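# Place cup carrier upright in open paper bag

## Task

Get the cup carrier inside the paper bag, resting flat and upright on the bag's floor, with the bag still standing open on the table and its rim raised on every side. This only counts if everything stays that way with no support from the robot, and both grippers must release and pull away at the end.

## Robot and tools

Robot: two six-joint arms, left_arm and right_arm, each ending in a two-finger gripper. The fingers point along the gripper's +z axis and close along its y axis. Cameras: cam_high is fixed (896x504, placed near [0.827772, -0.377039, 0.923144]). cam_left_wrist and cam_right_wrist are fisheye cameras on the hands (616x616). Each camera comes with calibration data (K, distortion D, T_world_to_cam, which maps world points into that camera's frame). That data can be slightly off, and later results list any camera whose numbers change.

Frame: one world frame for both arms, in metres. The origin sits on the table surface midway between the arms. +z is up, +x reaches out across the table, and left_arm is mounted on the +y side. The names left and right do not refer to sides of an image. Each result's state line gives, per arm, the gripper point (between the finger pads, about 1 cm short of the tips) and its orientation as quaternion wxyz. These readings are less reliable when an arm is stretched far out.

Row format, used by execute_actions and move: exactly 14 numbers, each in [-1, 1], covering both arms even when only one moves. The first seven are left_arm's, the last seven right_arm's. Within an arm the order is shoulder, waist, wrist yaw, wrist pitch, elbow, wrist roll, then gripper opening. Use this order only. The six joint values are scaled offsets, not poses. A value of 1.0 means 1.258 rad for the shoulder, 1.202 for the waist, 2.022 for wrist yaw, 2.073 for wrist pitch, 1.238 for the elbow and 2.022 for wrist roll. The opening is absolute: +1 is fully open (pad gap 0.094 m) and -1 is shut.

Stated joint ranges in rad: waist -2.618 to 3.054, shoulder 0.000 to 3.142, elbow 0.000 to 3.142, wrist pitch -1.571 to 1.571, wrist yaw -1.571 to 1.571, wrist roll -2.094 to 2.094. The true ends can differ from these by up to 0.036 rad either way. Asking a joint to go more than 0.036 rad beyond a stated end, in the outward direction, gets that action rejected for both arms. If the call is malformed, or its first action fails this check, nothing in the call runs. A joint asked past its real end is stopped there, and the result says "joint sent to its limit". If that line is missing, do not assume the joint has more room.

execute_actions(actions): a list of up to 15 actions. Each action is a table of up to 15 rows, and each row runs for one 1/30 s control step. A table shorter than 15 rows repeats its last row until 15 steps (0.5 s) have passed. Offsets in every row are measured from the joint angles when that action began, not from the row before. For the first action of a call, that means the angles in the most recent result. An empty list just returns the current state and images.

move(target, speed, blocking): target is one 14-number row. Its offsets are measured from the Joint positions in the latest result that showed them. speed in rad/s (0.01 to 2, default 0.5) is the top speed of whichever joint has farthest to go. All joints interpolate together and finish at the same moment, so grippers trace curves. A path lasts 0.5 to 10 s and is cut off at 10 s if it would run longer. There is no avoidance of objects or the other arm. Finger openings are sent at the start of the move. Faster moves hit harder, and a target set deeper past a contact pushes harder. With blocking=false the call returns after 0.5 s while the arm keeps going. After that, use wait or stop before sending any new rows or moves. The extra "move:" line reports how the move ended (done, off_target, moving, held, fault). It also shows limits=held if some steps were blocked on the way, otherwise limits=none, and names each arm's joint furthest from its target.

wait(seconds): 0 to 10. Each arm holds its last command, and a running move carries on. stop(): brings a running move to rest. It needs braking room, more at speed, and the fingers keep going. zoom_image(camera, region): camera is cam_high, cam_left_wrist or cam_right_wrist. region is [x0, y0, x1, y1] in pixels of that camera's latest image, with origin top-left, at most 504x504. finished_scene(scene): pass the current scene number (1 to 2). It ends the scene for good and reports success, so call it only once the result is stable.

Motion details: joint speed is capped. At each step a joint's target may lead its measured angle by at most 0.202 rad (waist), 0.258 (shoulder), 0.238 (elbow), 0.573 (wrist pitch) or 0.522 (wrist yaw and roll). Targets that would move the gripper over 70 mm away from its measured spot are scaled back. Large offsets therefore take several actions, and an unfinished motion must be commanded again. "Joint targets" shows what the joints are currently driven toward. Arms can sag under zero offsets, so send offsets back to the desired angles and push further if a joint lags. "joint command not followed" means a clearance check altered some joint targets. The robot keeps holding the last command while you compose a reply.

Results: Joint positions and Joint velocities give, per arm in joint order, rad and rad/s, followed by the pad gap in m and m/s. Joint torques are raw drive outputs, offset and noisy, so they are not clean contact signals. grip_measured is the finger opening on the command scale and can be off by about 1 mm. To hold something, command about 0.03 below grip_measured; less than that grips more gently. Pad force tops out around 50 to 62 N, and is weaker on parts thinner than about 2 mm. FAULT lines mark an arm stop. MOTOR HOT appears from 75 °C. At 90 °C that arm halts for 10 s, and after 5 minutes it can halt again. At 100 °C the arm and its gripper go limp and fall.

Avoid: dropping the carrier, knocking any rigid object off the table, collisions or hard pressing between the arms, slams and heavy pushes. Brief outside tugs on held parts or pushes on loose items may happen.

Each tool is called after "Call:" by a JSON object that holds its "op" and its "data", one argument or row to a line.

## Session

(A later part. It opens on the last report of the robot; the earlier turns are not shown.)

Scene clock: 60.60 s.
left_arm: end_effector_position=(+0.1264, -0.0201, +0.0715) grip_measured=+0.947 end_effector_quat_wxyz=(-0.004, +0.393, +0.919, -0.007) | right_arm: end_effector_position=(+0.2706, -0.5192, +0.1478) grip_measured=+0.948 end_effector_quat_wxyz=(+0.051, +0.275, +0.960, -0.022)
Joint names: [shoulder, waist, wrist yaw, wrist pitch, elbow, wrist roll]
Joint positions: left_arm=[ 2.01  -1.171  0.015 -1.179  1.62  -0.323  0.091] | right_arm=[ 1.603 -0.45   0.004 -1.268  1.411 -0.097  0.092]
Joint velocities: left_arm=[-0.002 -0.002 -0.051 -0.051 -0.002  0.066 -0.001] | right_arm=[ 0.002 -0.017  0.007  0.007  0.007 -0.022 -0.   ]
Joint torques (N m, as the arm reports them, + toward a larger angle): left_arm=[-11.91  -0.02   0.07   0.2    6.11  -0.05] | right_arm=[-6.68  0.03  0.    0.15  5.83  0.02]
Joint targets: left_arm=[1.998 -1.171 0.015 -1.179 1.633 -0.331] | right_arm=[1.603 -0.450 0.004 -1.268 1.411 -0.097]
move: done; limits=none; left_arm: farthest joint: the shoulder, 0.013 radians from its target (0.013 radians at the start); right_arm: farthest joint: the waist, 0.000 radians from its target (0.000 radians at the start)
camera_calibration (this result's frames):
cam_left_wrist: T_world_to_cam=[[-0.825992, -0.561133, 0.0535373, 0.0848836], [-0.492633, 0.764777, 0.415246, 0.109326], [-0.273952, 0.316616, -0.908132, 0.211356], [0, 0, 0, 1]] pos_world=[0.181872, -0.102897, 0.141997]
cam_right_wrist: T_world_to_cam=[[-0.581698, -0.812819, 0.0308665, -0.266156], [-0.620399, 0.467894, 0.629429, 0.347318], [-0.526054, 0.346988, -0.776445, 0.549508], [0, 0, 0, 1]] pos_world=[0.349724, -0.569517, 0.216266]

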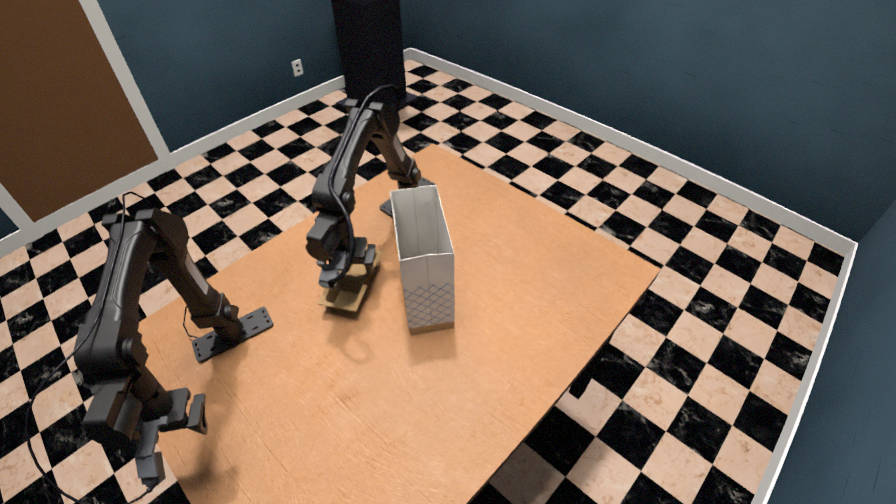

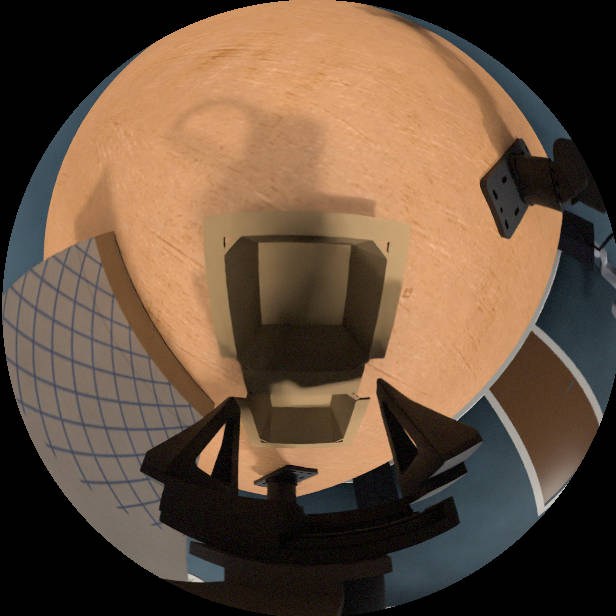

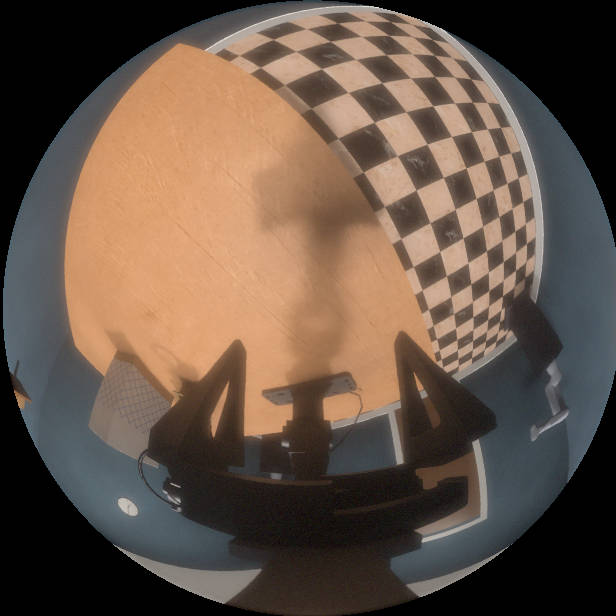

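Call:
{"op": "move", "data": {
  "target": [0,0,0,0,0,0.09,0.95,0,0,0,0,0,0,0.95],
  "speed": 0.3
}}

Call:
{"op": "move", "data": {
  "target": [0.038,0,0,0.07,-0.09,0,0.95,0,0,0,0,0,0,0.95],
  "speed": 0.15
}}

Call:
{"op": "execute_actions", "data": {
  "actions": [
    [[0,0,0,0,0,0,0.72,0,0,0,0,0,0,0.95]],
    [[0,0,0,0,0,0,0.6,0,0,0,0,0,0,0.95]]
  ]
}}

Call:
{"op": "zoom_image", "data": {
  "camera": "cam_left_wrist",
  "region": [120,190,480,510]
}}

Scene clock: 63.03 s.
left_arm: end_effector_position=(+0.1264, -0.0201, +0.0715) grip_measured=+0.947 end_effector_quat_wxyz=(-0.004, +0.472, +0.882, -0.007) | right_arm: end_effector_position=(+0.2706, -0.5192, +0.1478) grip_measured=+0.948 end_effector_quat_wxyz=(+0.051, +0.275, +0.960, -0.022)
Joint names: [shoulder, waist, wrist yaw, wrist pitch, elbow, wrist roll]
Joint positions: left_arm=[ 2.01  -1.171  0.015 -1.179  1.62  -0.149  0.091] | right_arm=[ 1.603 -0.45   0.004 -1.268  1.411 -0.097  0.092]
Joint velocities: left_arm=[-0.017 -0.027  0.022  0.037 -0.002 -0.007 -0.   ] | right_arm=[ 0.007 -0.007  0.007  0.037 -0.022 -0.037 -0.   ]
Joint torques (N m, as the arm reports them, + toward a larger angle): left_arm=[-11.21  -0.06   0.06   0.22   5.44   0.06] | right_arm=[-6.67  0.02  0.    0.15  5.82  0.02]
Joint targets: left_arm=[2.010 -1.171 0.015 -1.179 1.620 -0.141] | right_arm=[1.603 -0.450 0.004 -1.268 1.411 -0.097]
move: done; limits=none; left_arm: farthest joint: the wrist roll, 0.008 radians from its target (0.182 radians at the start); right_arm: farthest joint: the waist, 0.000 radians from its target (0.000 radians at the start)
camera_calibration (this result's frames):
cam_left_wrist: T_world_to_cam=[[-0.910551, -0.409946, 0.053312, 0.0986295], [-0.35371, 0.839328, 0.412816, 0.0934345], [-0.213978, 0.357033, -0.909253, 0.204666], [0, 0, 0, 1]] pos_world=[0.16665, -0.111062, 0.142264]
cam_right_wrist: T_world_to_cam=[[-0.581698, -0.812819, 0.0308665, -0.266156], [-0.620399, 0.467894, 0.629429, 0.347318], [-0.526054, 0.346988, -0.776445, 0.549508], [0, 0, 0, 1]] pos_world=[0.349724, -0.569517, 0.216266]

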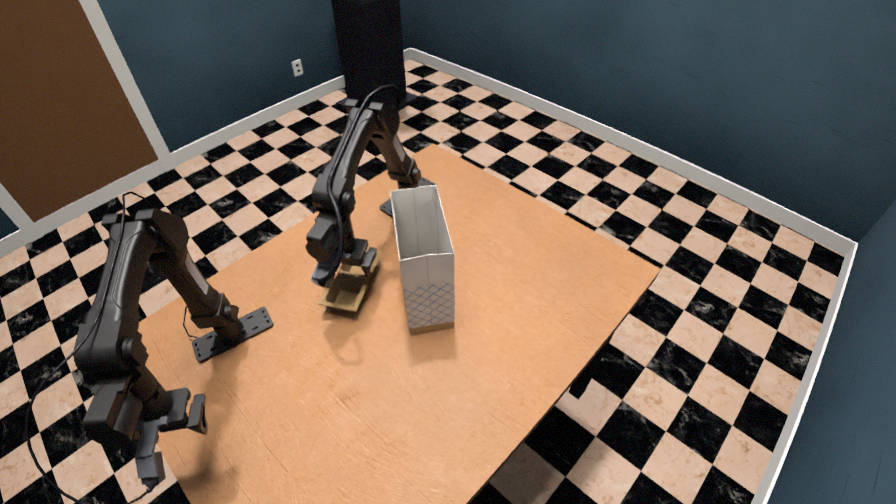

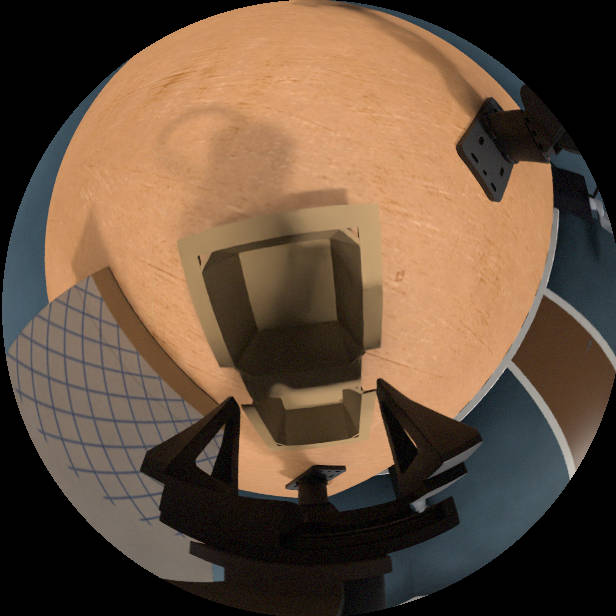

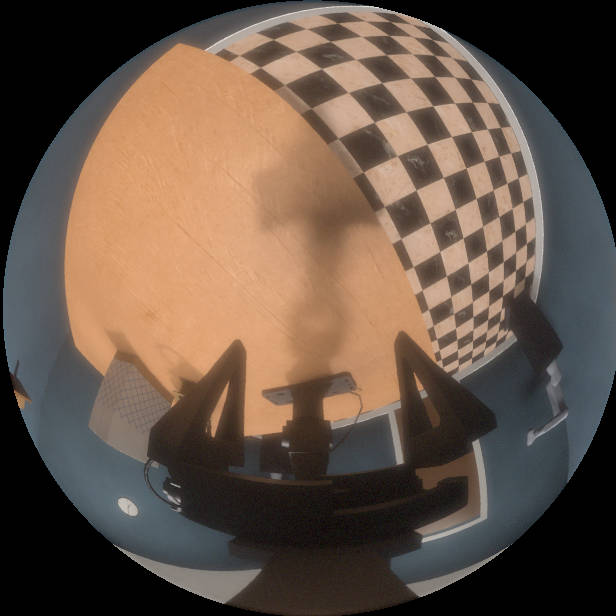

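Scene clock: 64.57 s.
left_arm: end_effector_position=(+0.1268, -0.0209, +0.0345) grip_measured=+0.947 end_effector_quat_wxyz=(-0.004, +0.472, +0.882, -0.006) | right_arm: end_effector_position=(+0.2706, -0.5192, +0.1478) grip_measured=+0.948 end_effector_quat_wxyz=(+0.051, +0.275, +0.960, -0.022)
Joint names: [shoulder, waist, wrist yaw, wrist pitch, elbow, wrist roll]
Joint positions: left_arm=[ 2.046 -1.171  0.015 -1.047  1.523 -0.149  0.091] | right_arm=[ 1.603 -0.45   0.004 -1.268  1.411 -0.097  0.092]
Joint velocities: left_arm=[-0.012 -0.007  0.022 -0.022 -0.002 -0.007  0.   ] | right_arm=[-0.007 -0.032 -0.037 -0.007  0.002 -0.037 -0.001]
Joint torques (N m, as the arm reports them, + toward a larger angle): left_arm=[-10.36  -0.11   0.02   0.37   3.85  -0.02] | right_arm=[-6.67  0.02  0.    0.15  5.8   0.02]
Joint targets: left_arm=[2.058 -1.171 0.015 -1.034 1.509 -0.149] | right_arm=[1.603 -0.450 0.004 -1.268 1.411 -0.097]
move: done; limits=none; left_arm: farthest joint: the elbow, 0.014 radians from its target (0.112 radians at the start); right_arm: farthest joint: the waist, 0.000 radians from its target (0.000 radians at the start)
camera_calibration (this result's frames):
cam_left_wrist: T_world_to_cam=[[-0.910516, -0.410019, 0.0533366, 0.100612], [-0.353442, 0.838757, 0.414204, 0.109446], [-0.214568, 0.358288, -0.90862, 0.171427], [0, 0, 0, 1]] pos_world=[0.167075, -0.111966, 0.105063]
cam_right_wrist: T_world_to_cam=[[-0.581698, -0.812819, 0.0308665, -0.266156], [-0.620399, 0.467894, 0.629429, 0.347318], [-0.526054, 0.346988, -0.776445, 0.549508], [0, 0, 0, 1]] pos_world=[0.349724, -0.569517, 0.216266]

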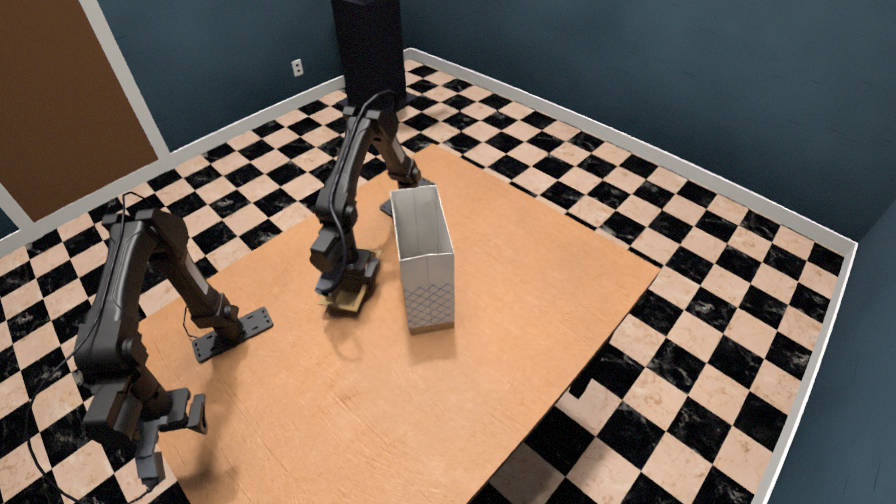

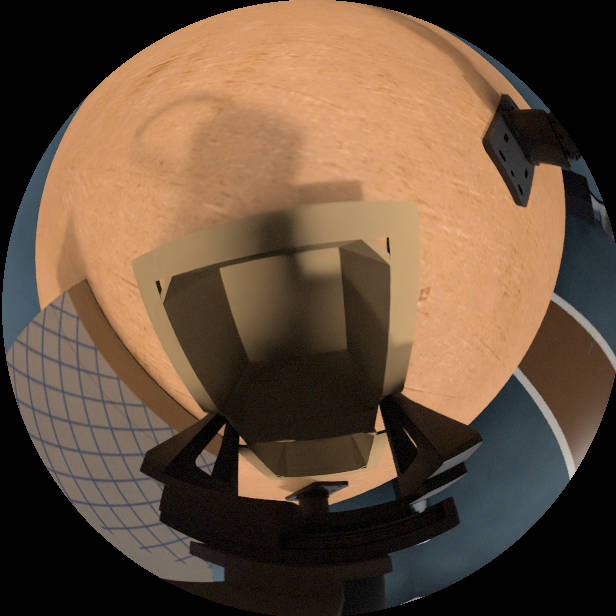

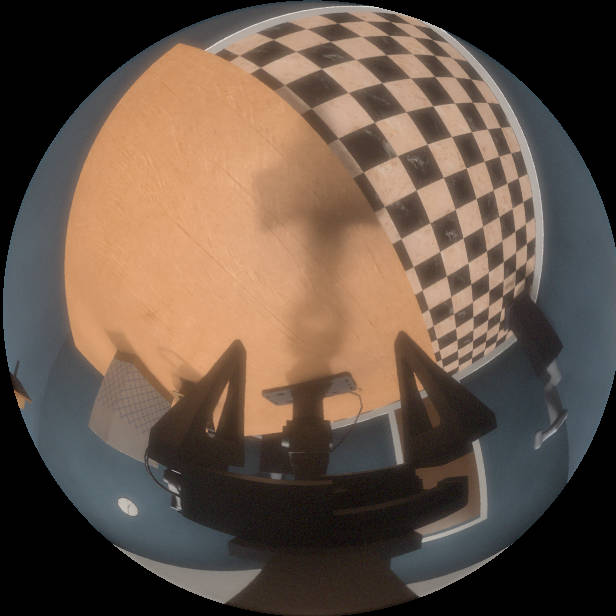

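Scene clock: 65.57 s.
left_arm: end_effector_position=(+0.1268, -0.0209, +0.0345) grip_measured=+0.644 end_effector_quat_wxyz=(-0.004, +0.472, +0.882, -0.006) | right_arm: end_effector_position=(+0.2706, -0.5192, +0.1478) grip_measured=+0.948 end_effector_quat_wxyz=(+0.051, +0.275, +0.960, -0.022)
Joint names: [shoulder, waist, wrist yaw, wrist pitch, elbow, wrist roll]
Joint positions: left_arm=[ 2.046 -1.171  0.015 -1.047  1.523 -0.149  0.077] | right_arm=[ 1.603 -0.45   0.004 -1.268  1.411 -0.097  0.092]
Joint velocities: left_arm=[ 0.017  0.002  0.007 -0.066  0.007 -0.037  0.   ] | right_arm=[-0.002 -0.017 -0.007  0.007 -0.012 -0.051 -0.001]
Joint torques (N m, as the arm reports them, + toward a larger angle): left_arm=[-11.4   -0.07   0.04   0.23   5.07   0.01] | right_arm=[-6.68  0.02  0.01  0.15  5.81  0.02]
Joint targets: left_arm=[2.046 -1.171 0.015 -1.047 1.523 -0.149] | right_arm=[1.603 -0.450 0.004 -1.268 1.411 -0.097]
camera_calibration (this result's frames):
cam_left_wrist: T_world_to_cam=[[-0.910516, -0.410019, 0.0533366, 0.100612], [-0.353442, 0.838757, 0.414204, 0.109446], [-0.214568, 0.358288, -0.90862, 0.171427], [0, 0, 0, 1]] pos_world=[0.167075, -0.111966, 0.105063]
cam_right_wrist: T_world_to_cam=[[-0.581698, -0.812819, 0.0308665, -0.266156], [-0.620399, 0.467894, 0.629429, 0.347318], [-0.526054, 0.346988, -0.776445, 0.549508], [0, 0, 0, 1]] pos_world=[0.349724, -0.569517, 0.216266]

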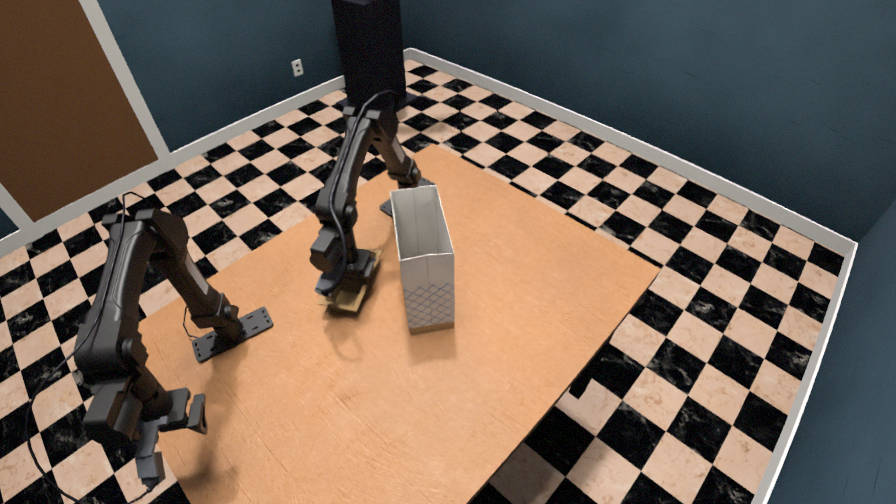

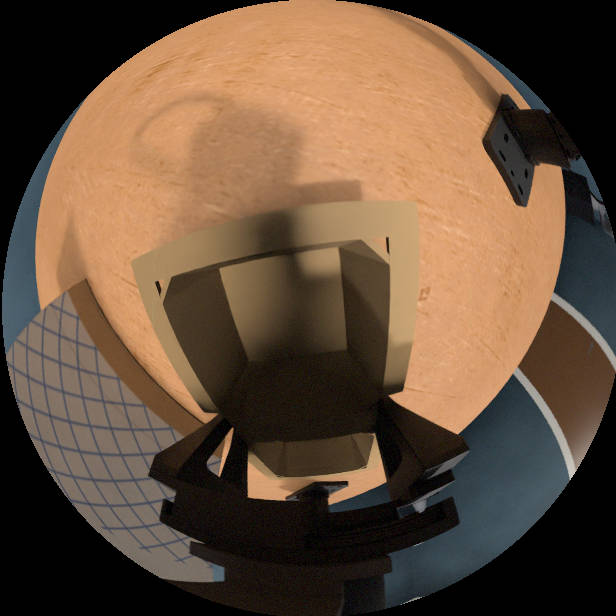

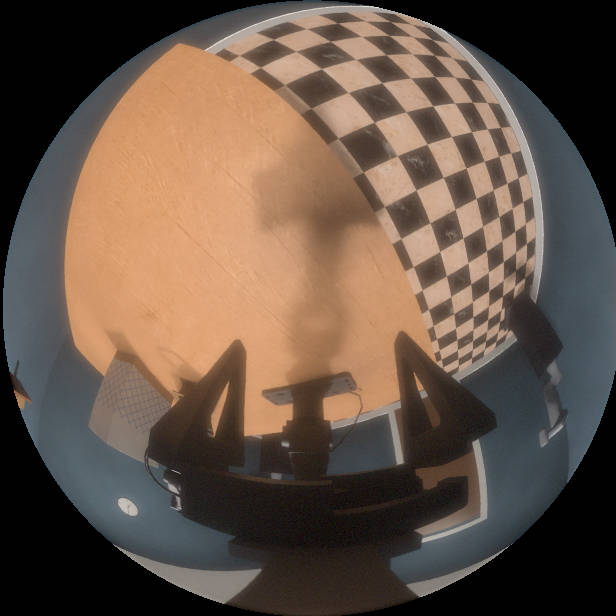

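Region (120, 190, 480, 510) of cam_left_wrist's 616x616 image, scaled by 1.400, with more detail than that image has.

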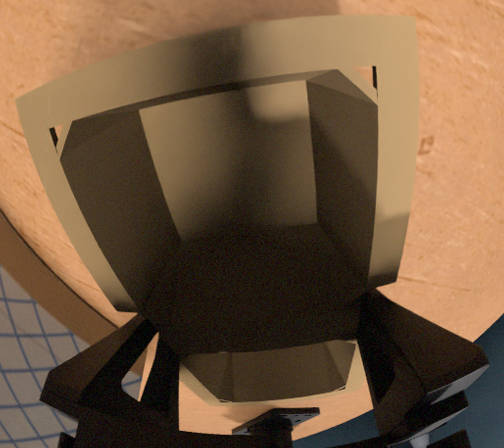

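Call:
{"op": "move", "data": {
  "target": [-0.157,0,0,-0.232,0.886,0.068,0.6,0,0,0,0,0,0,0.95],
  "speed": 0.4
}}

Call:
{"op": "move", "data": {
  "target": [-0.015,0.402,0,0,0.018,0,0.6,0,0,0,0,0,0,0.95],
  "speed": 0.35
}}

Scene clock: 71.77 s.
left_arm: end_effector_position=(+0.1389, -0.0467, +0.4114) grip_measured=+0.644 end_effector_quat_wxyz=(+0.326, +0.488, +0.779, -0.220) | right_arm: end_effector_position=(+0.2706, -0.5192, +0.1478) grip_measured=+0.948 end_effector_quat_wxyz=(+0.051, +0.275, +0.960, -0.022)
Joint names: [shoulder, waist, wrist yaw, wrist pitch, elbow, wrist roll]
Joint positions: left_arm=[ 1.853 -1.171  0.015 -1.513  2.604 -0.019  0.077] | right_arm=[ 1.603 -0.45   0.004 -1.268  1.411 -0.097  0.092]
Joint velocities: left_arm=[-0.002 -0.012 -0.037 -0.081 -0.017 -0.037 -0.   ] | right_arm=[ 0.007 -0.022  0.007  0.007 -0.002 -0.022 -0.   ]
Joint torques (N m, as the arm reports them, + toward a larger angle): left_arm=[-8.64 -0.16  0.12  1.45  4.81  0.05] | right_arm=[-6.66  0.01  0.01  0.15  5.82  0.02]
Joint targets: left_arm=[1.848 -1.171 0.015 -1.527 2.619 -0.012] | right_arm=[1.603 -0.450 0.004 -1.268 1.411 -0.097]
move: done; limits=none; left_arm: farthest joint: the elbow, 0.016 radians from its target (1.097 radians at the start); right_arm: farthest joint: the waist, 0.000 radians from its target (0.000 radians at the start)
camera_calibration (this result's frames):
cam_left_wrist: T_world_to_cam=[[-0.953315, -0.294054, -0.0687269, 0.14254], [-0.250595, 0.897335, -0.363308, 0.287519], [0.168503, -0.329124, -0.929131, 0.448868], [0, 0, 0, 1]] pos_world=[0.132301, -0.0683532, 0.531311]
cam_right_wrist: T_world_to_cam=[[-0.581698, -0.812819, 0.0308665, -0.266156], [-0.620399, 0.467894, 0.629429, 0.347318], [-0.526054, 0.346988, -0.776445, 0.549508], [0, 0, 0, 1]] pos_world=[0.349724, -0.569517, 0.216266]

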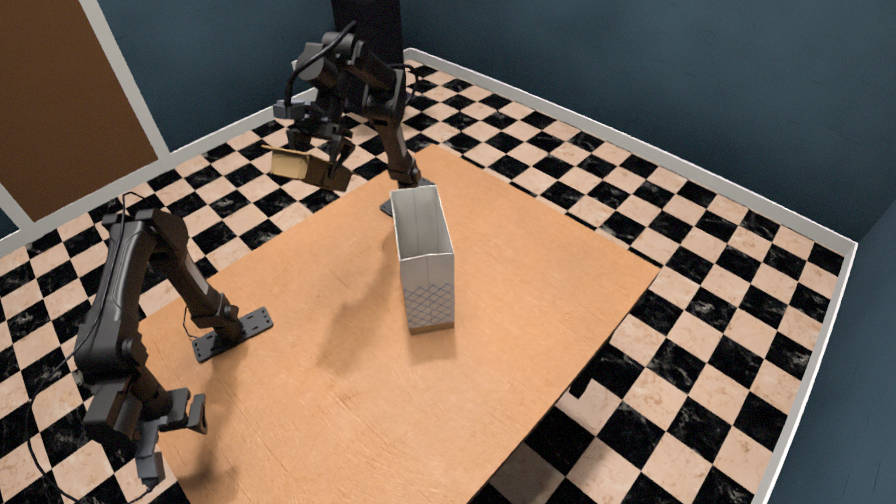

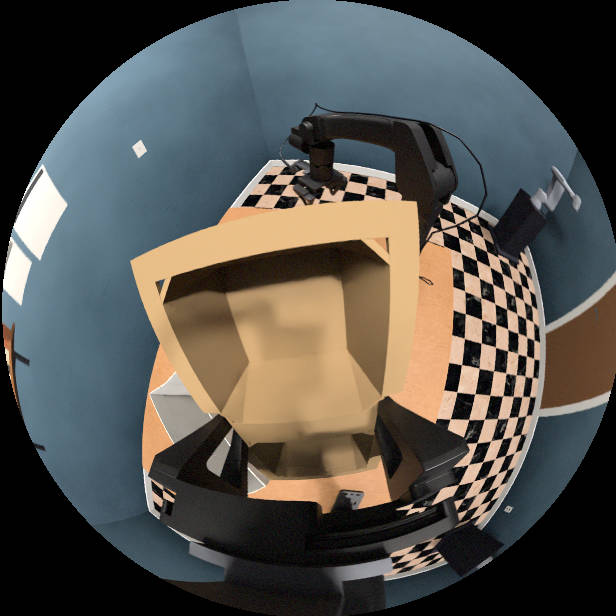

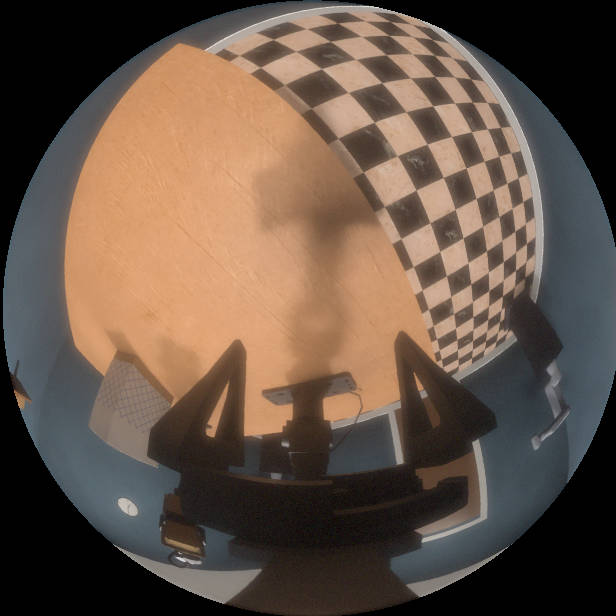

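Scene clock: 73.53 s.
left_arm: end_effector_position=(+0.2920, +0.0760, +0.4114) grip_measured=+0.644 end_effector_quat_wxyz=(+0.369, +0.288, +0.873, -0.135) | right_arm: end_effector_position=(+0.2706, -0.5192, +0.1478) grip_measured=+0.948 end_effector_quat_wxyz=(+0.051, +0.275, +0.960, -0.022)
Joint names: [shoulder, waist, wrist yaw, wrist pitch, elbow, wrist roll]
Joint positions: left_arm=[ 1.853 -0.69   0.015 -1.513  2.604 -0.019  0.077] | right_arm=[ 1.603 -0.45   0.004 -1.268  1.411 -0.097  0.092]
Joint velocities: left_arm=[-0.002 -0.007  0.007  0.007 -0.007  0.007 -0.001] | right_arm=[-0.007 -0.022  0.007 -0.007 -0.002  0.007 -0.   ]
Joint torques (N m, as the arm reports them, + toward a larger angle): left_arm=[-9.47  0.24  0.06  1.55  5.51  0.02] | right_arm=[-6.66 -0.01  0.    0.15  5.81  0.02]
Joint targets: left_arm=[1.835 -0.687 0.015 -1.513 2.626 -0.019] | right_arm=[1.603 -0.450 0.004 -1.268 1.411 -0.097]
move: off_target (left_arm); limits=none; left_arm: farthest joint: the elbow, 0.022 radians from its target (0.022 radians at the start); right_arm: farthest joint: the waist, 0.000 radians from its target (0.000 radians at the start)
camera_calibration (this result's frames):
cam_left_wrist: T_world_to_cam=[[-0.708658, -0.702145, -0.0692476, 0.284344], [-0.637613, 0.67935, -0.363226, 0.345314], [0.302081, -0.21325, -0.929124, 0.415643], [0, 0, 0, 1]] pos_world=[0.296122, 0.0536973, 0.531302]
cam_right_wrist: T_world_to_cam=[[-0.581698, -0.812819, 0.0308665, -0.266156], [-0.620399, 0.467894, 0.629429, 0.347318], [-0.526054, 0.346988, -0.776445, 0.549508], [0, 0, 0, 1]] pos_world=[0.349724, -0.569517, 0.216266]

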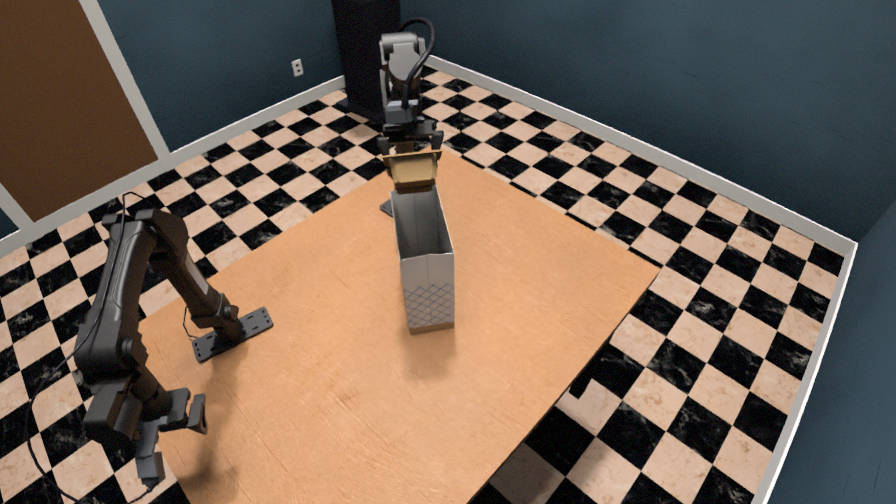

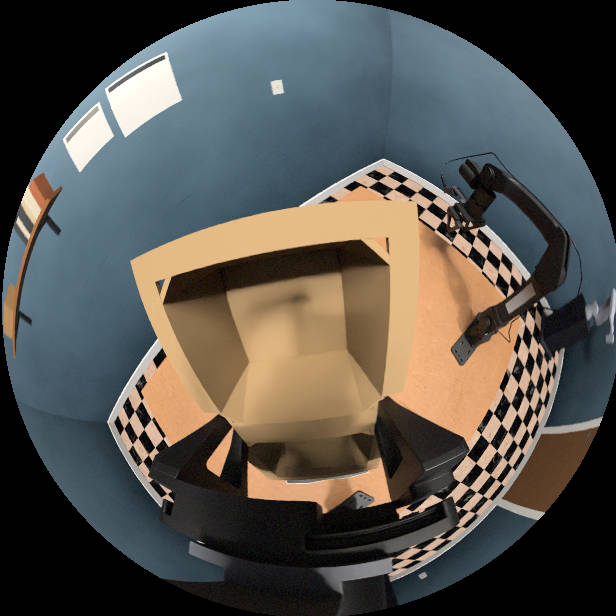

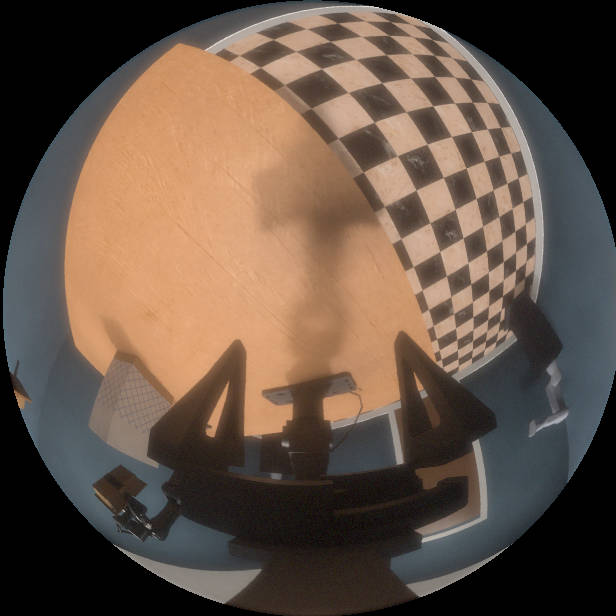

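Call:
{"op": "move", "data": {
  "target": [0.015,0,0,0,-0.135,0,0.6,0,0,0,0,0,0,0.95],
  "speed": 0.15
}}

Call:
{"op": "zoom_image", "data": {
  "camera": "cam_high",
  "region": [350,120,490,280]
}}

Scene clock: 75.43 s.
left_arm: end_effector_position=(+0.2959, +0.0731, +0.3573) grip_measured=+0.644 end_effector_quat_wxyz=(+0.295, +0.297, +0.901, -0.110) | right_arm: end_effector_position=(+0.2706, -0.5192, +0.1478) grip_measured=+0.948 end_effector_quat_wxyz=(+0.051, +0.275, +0.960, -0.022)
Joint names: [shoulder, waist, wrist yaw, wrist pitch, elbow, wrist roll]
Joint positions: left_arm=[ 1.864 -0.69   0.015 -1.513  2.448 -0.019  0.077] | right_arm=[ 1.603 -0.45   0.004 -1.268  1.411 -0.097  0.092]
Joint velocities: left_arm=[ 0.012 -0.002 -0.022  0.022 -0.002 -0.037  0.   ] | right_arm=[ 0.002  0.007  0.022 -0.022 -0.017 -0.022 -0.001]
Joint torques (N m, as the arm reports them, + toward a larger angle): left_arm=[-8.21 -0.01  0.06  1.36  3.23  0.01] | right_arm=[-6.67  0.01  0.    0.15  5.82  0.02]
Joint targets: left_arm=[1.872 -0.690 0.015 -1.513 2.437 -0.019] | right_arm=[1.603 -0.450 0.004 -1.268 1.411 -0.097]
move: done; limits=none; left_arm: farthest joint: the elbow, 0.011 radians from its target (0.167 radians at the start); right_arm: farthest joint: the waist, 0.000 radians from its target (0.000 radians at the start)
camera_calibration (this result's frames):
cam_left_wrist: T_world_to_cam=[[-0.716272, -0.696351, -0.0452716, 0.274536], [-0.675439, 0.708137, -0.20573, 0.282956], [0.175318, -0.11678, -0.977561, 0.411322], [0, 0, 0, 1]] pos_world=[0.31565, 0.0388358, 0.472733]
cam_right_wrist: T_world_to_cam=[[-0.581698, -0.812819, 0.0308665, -0.266156], [-0.620399, 0.467894, 0.629429, 0.347318], [-0.526054, 0.346988, -0.776445, 0.549508], [0, 0, 0, 1]] pos_world=[0.349724, -0.569517, 0.216266]

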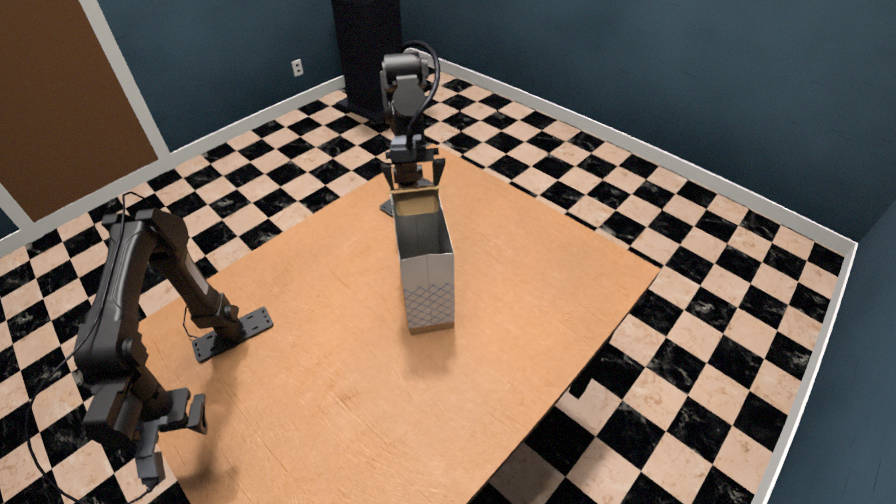

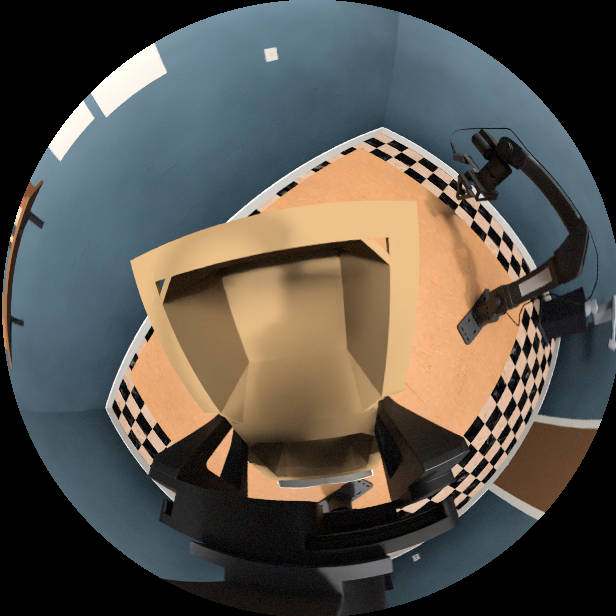

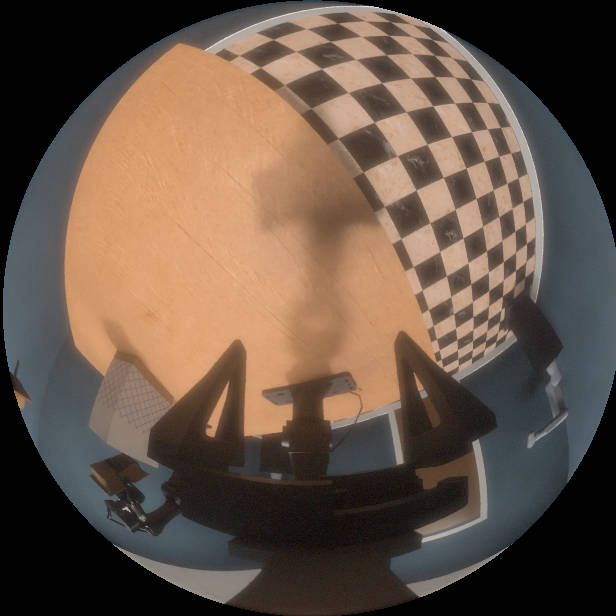

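Region (350, 120, 490, 280) of cam_high's 896x504 image, scaled by 3.150, with more detail than that image has; it fills the left 441 columns of this view, and the rest is white.

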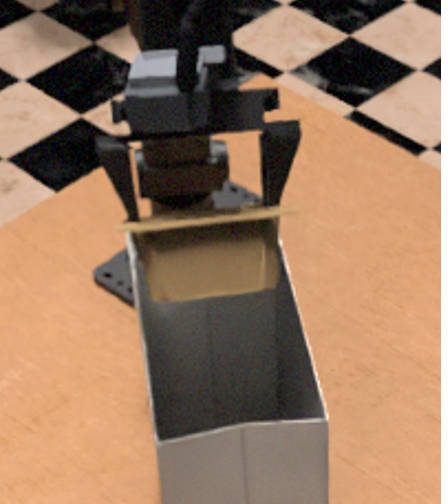

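Call:
{"op": "move", "data": {
  "target": [0,0.015,0,0,0,-0.013,0.6,0,0,0,0,0,0,0.95],
  "speed": 0.05
}}

Call:
{"op": "move", "data": {
  "target": [0.003,0,0,0,-0.124,0,0.6,0,0,0,0,0,0,0.95],
  "speed": 0.1
}}

Call:
{"op": "zoom_image", "data": {
  "camera": "cam_high",
  "region": [350,120,490,280]
}}

Scene clock: 77.90 s.
left_arm: end_effector_position=(+0.2984, +0.0765, +0.3573) grip_measured=+0.644 end_effector_quat_wxyz=(+0.295, +0.284, +0.905, -0.111) | right_arm: end_effector_position=(+0.2706, -0.5192, +0.1478) grip_measured=+0.948 end_effector_quat_wxyz=(+0.051, +0.275, +0.960, -0.022)
Joint names: [shoulder, waist, wrist yaw, wrist pitch, elbow, wrist roll]
Joint positions: left_arm=[ 1.864 -0.679  0.015 -1.513  2.448 -0.037  0.077] | right_arm=[ 1.603 -0.45   0.004 -1.268  1.411 -0.097  0.092]
Joint velocities: left_arm=[ 0.002 -0.002 -0.051  0.051  0.002 -0.037  0.   ] | right_arm=[ 0.012 -0.007 -0.022 -0.022  0.022  0.037 -0.   ]
Joint torques (N m, as the arm reports them, + toward a larger angle): left_arm=[-8.83  0.52  0.    1.36  4.36 -0.05] | right_arm=[-6.66  0.02  0.    0.15  5.83  0.02]
Joint targets: left_arm=[1.864 -0.672 0.015 -1.513 2.448 -0.045] | right_arm=[1.603 -0.450 0.004 -1.268 1.411 -0.097]
move: done; limits=none; left_arm: farthest joint: the wrist roll, 0.009 radians from its target (0.027 radians at the start); right_arm: farthest joint: the waist, 0.000 radians from its target (0.000 radians at the start)
camera_calibration (this result's frames):
cam_left_wrist: T_world_to_cam=[[-0.699142, -0.714144, -0.0346252, 0.271217], [-0.694051, 0.68951, -0.207048, 0.289739], [0.171736, -0.120724, -0.977718, 0.412693], [0, 0, 0, 1]] pos_world=[0.319838, 0.0437317, 0.472878]
cam_right_wrist: T_world_to_cam=[[-0.581698, -0.812819, 0.0308665, -0.266156], [-0.620399, 0.467894, 0.629429, 0.347318], [-0.526054, 0.346988, -0.776445, 0.549508], [0, 0, 0, 1]] pos_world=[0.349724, -0.569517, 0.216266]

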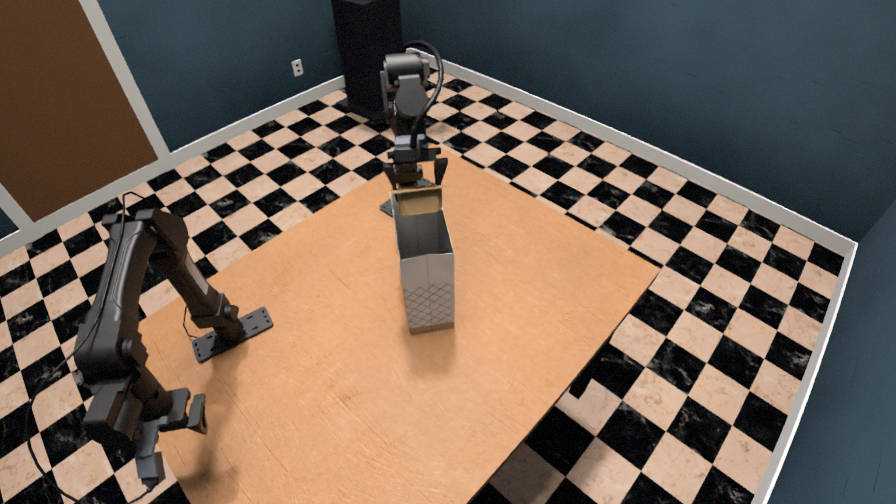

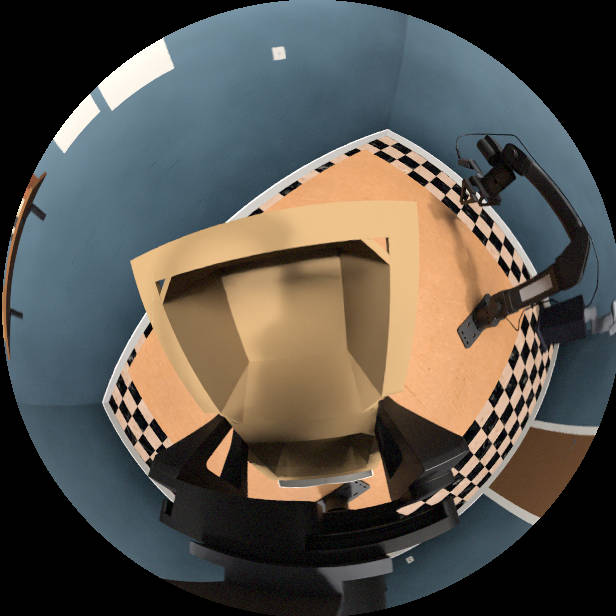

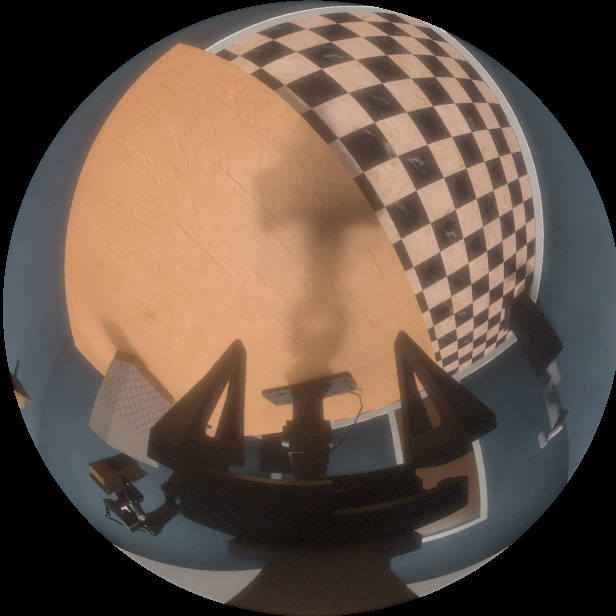

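Scene clock: 79.73 s.
left_arm: end_effector_position=(+0.2944, +0.0795, +0.3125) grip_measured=+0.644 end_effector_quat_wxyz=(+0.231, +0.290, +0.924, -0.089) | right_arm: end_effector_position=(+0.2706, -0.5192, +0.1478) grip_measured=+0.948 end_effector_quat_wxyz=(+0.051, +0.275, +0.960, -0.022)
Joint names: [shoulder, waist, wrist yaw, wrist pitch, elbow, wrist roll]
Joint positions: left_arm=[ 1.864 -0.679  0.015 -1.513  2.307 -0.037  0.077] | right_arm=[ 1.603 -0.45   0.004 -1.268  1.411 -0.097  0.092]
Joint velocities: left_arm=[-0.007 -0.012 -0.007  0.022  0.007 -0.007  0.   ] | right_arm=[-0.002  0.007  0.022 -0.11  -0.007 -0.051  0.   ]
Joint torques (N m, as the arm reports them, + toward a larger angle): left_arm=[-8.81 -0.17  0.09  1.09  4.07  0.05] | right_arm=[-6.68  0.02  0.    0.16  5.82  0.02]
Joint targets: left_arm=[1.868 -0.679 0.015 -1.513 2.295 -0.037] | right_arm=[1.603 -0.450 0.004 -1.268 1.411 -0.097]
move: done; limits=none; left_arm: farthest joint: the elbow, 0.013 radians from its target (0.154 radians at the start); right_arm: farthest joint: the waist, 0.000 radians from its target (0.000 radians at the start)
camera_calibration (this result's frames):
cam_left_wrist: T_world_to_cam=[[-0.701975, -0.712034, -0.015472, 0.263662], [-0.709665, 0.701141, -0.0691194, 0.236095], [0.0600634, -0.0375401, -0.997488, 0.402374], [0, 0, 0, 1]] pos_world=[0.328465, 0.0373058, 0.421762]
cam_right_wrist: T_world_to_cam=[[-0.581698, -0.812819, 0.0308665, -0.266156], [-0.620399, 0.467894, 0.629429, 0.347318], [-0.526054, 0.346988, -0.776445, 0.549508], [0, 0, 0, 1]] pos_world=[0.349724, -0.569517, 0.216266]

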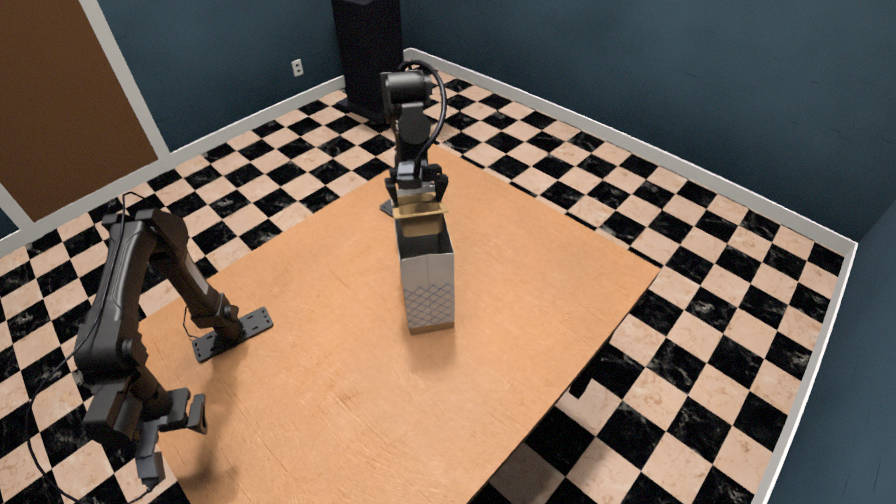

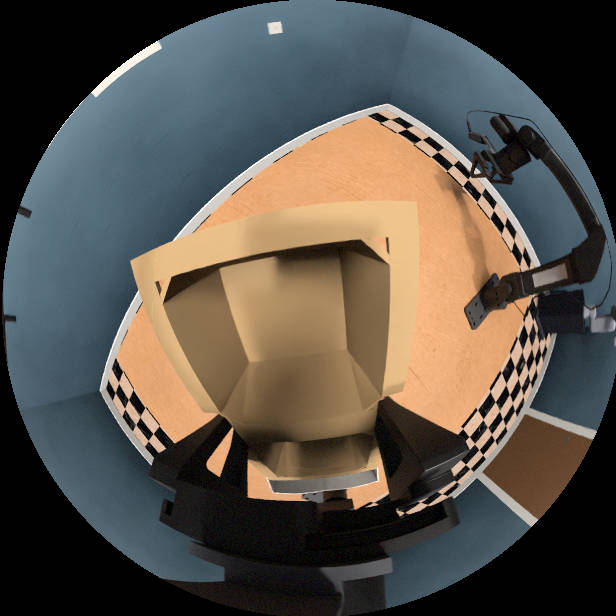

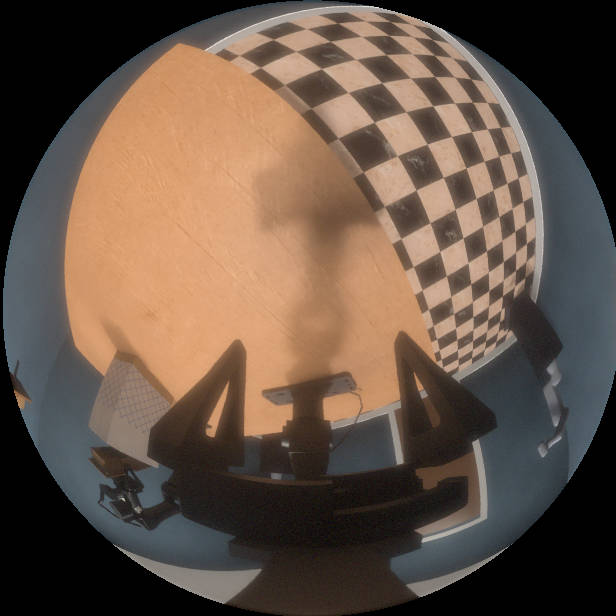

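Region (350, 120, 490, 280) of cam_high's 896x504 image, scaled by 3.150, with more detail than that image has; it fills the left 441 columns of this view, and the rest is white.

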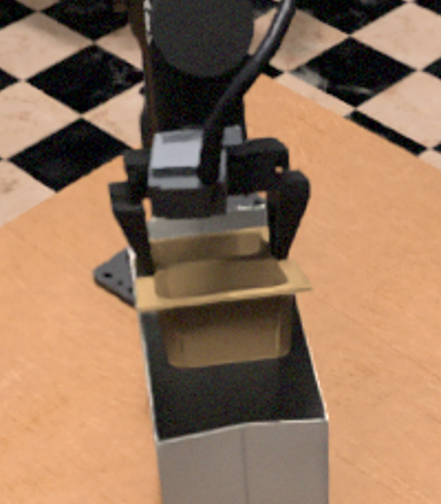

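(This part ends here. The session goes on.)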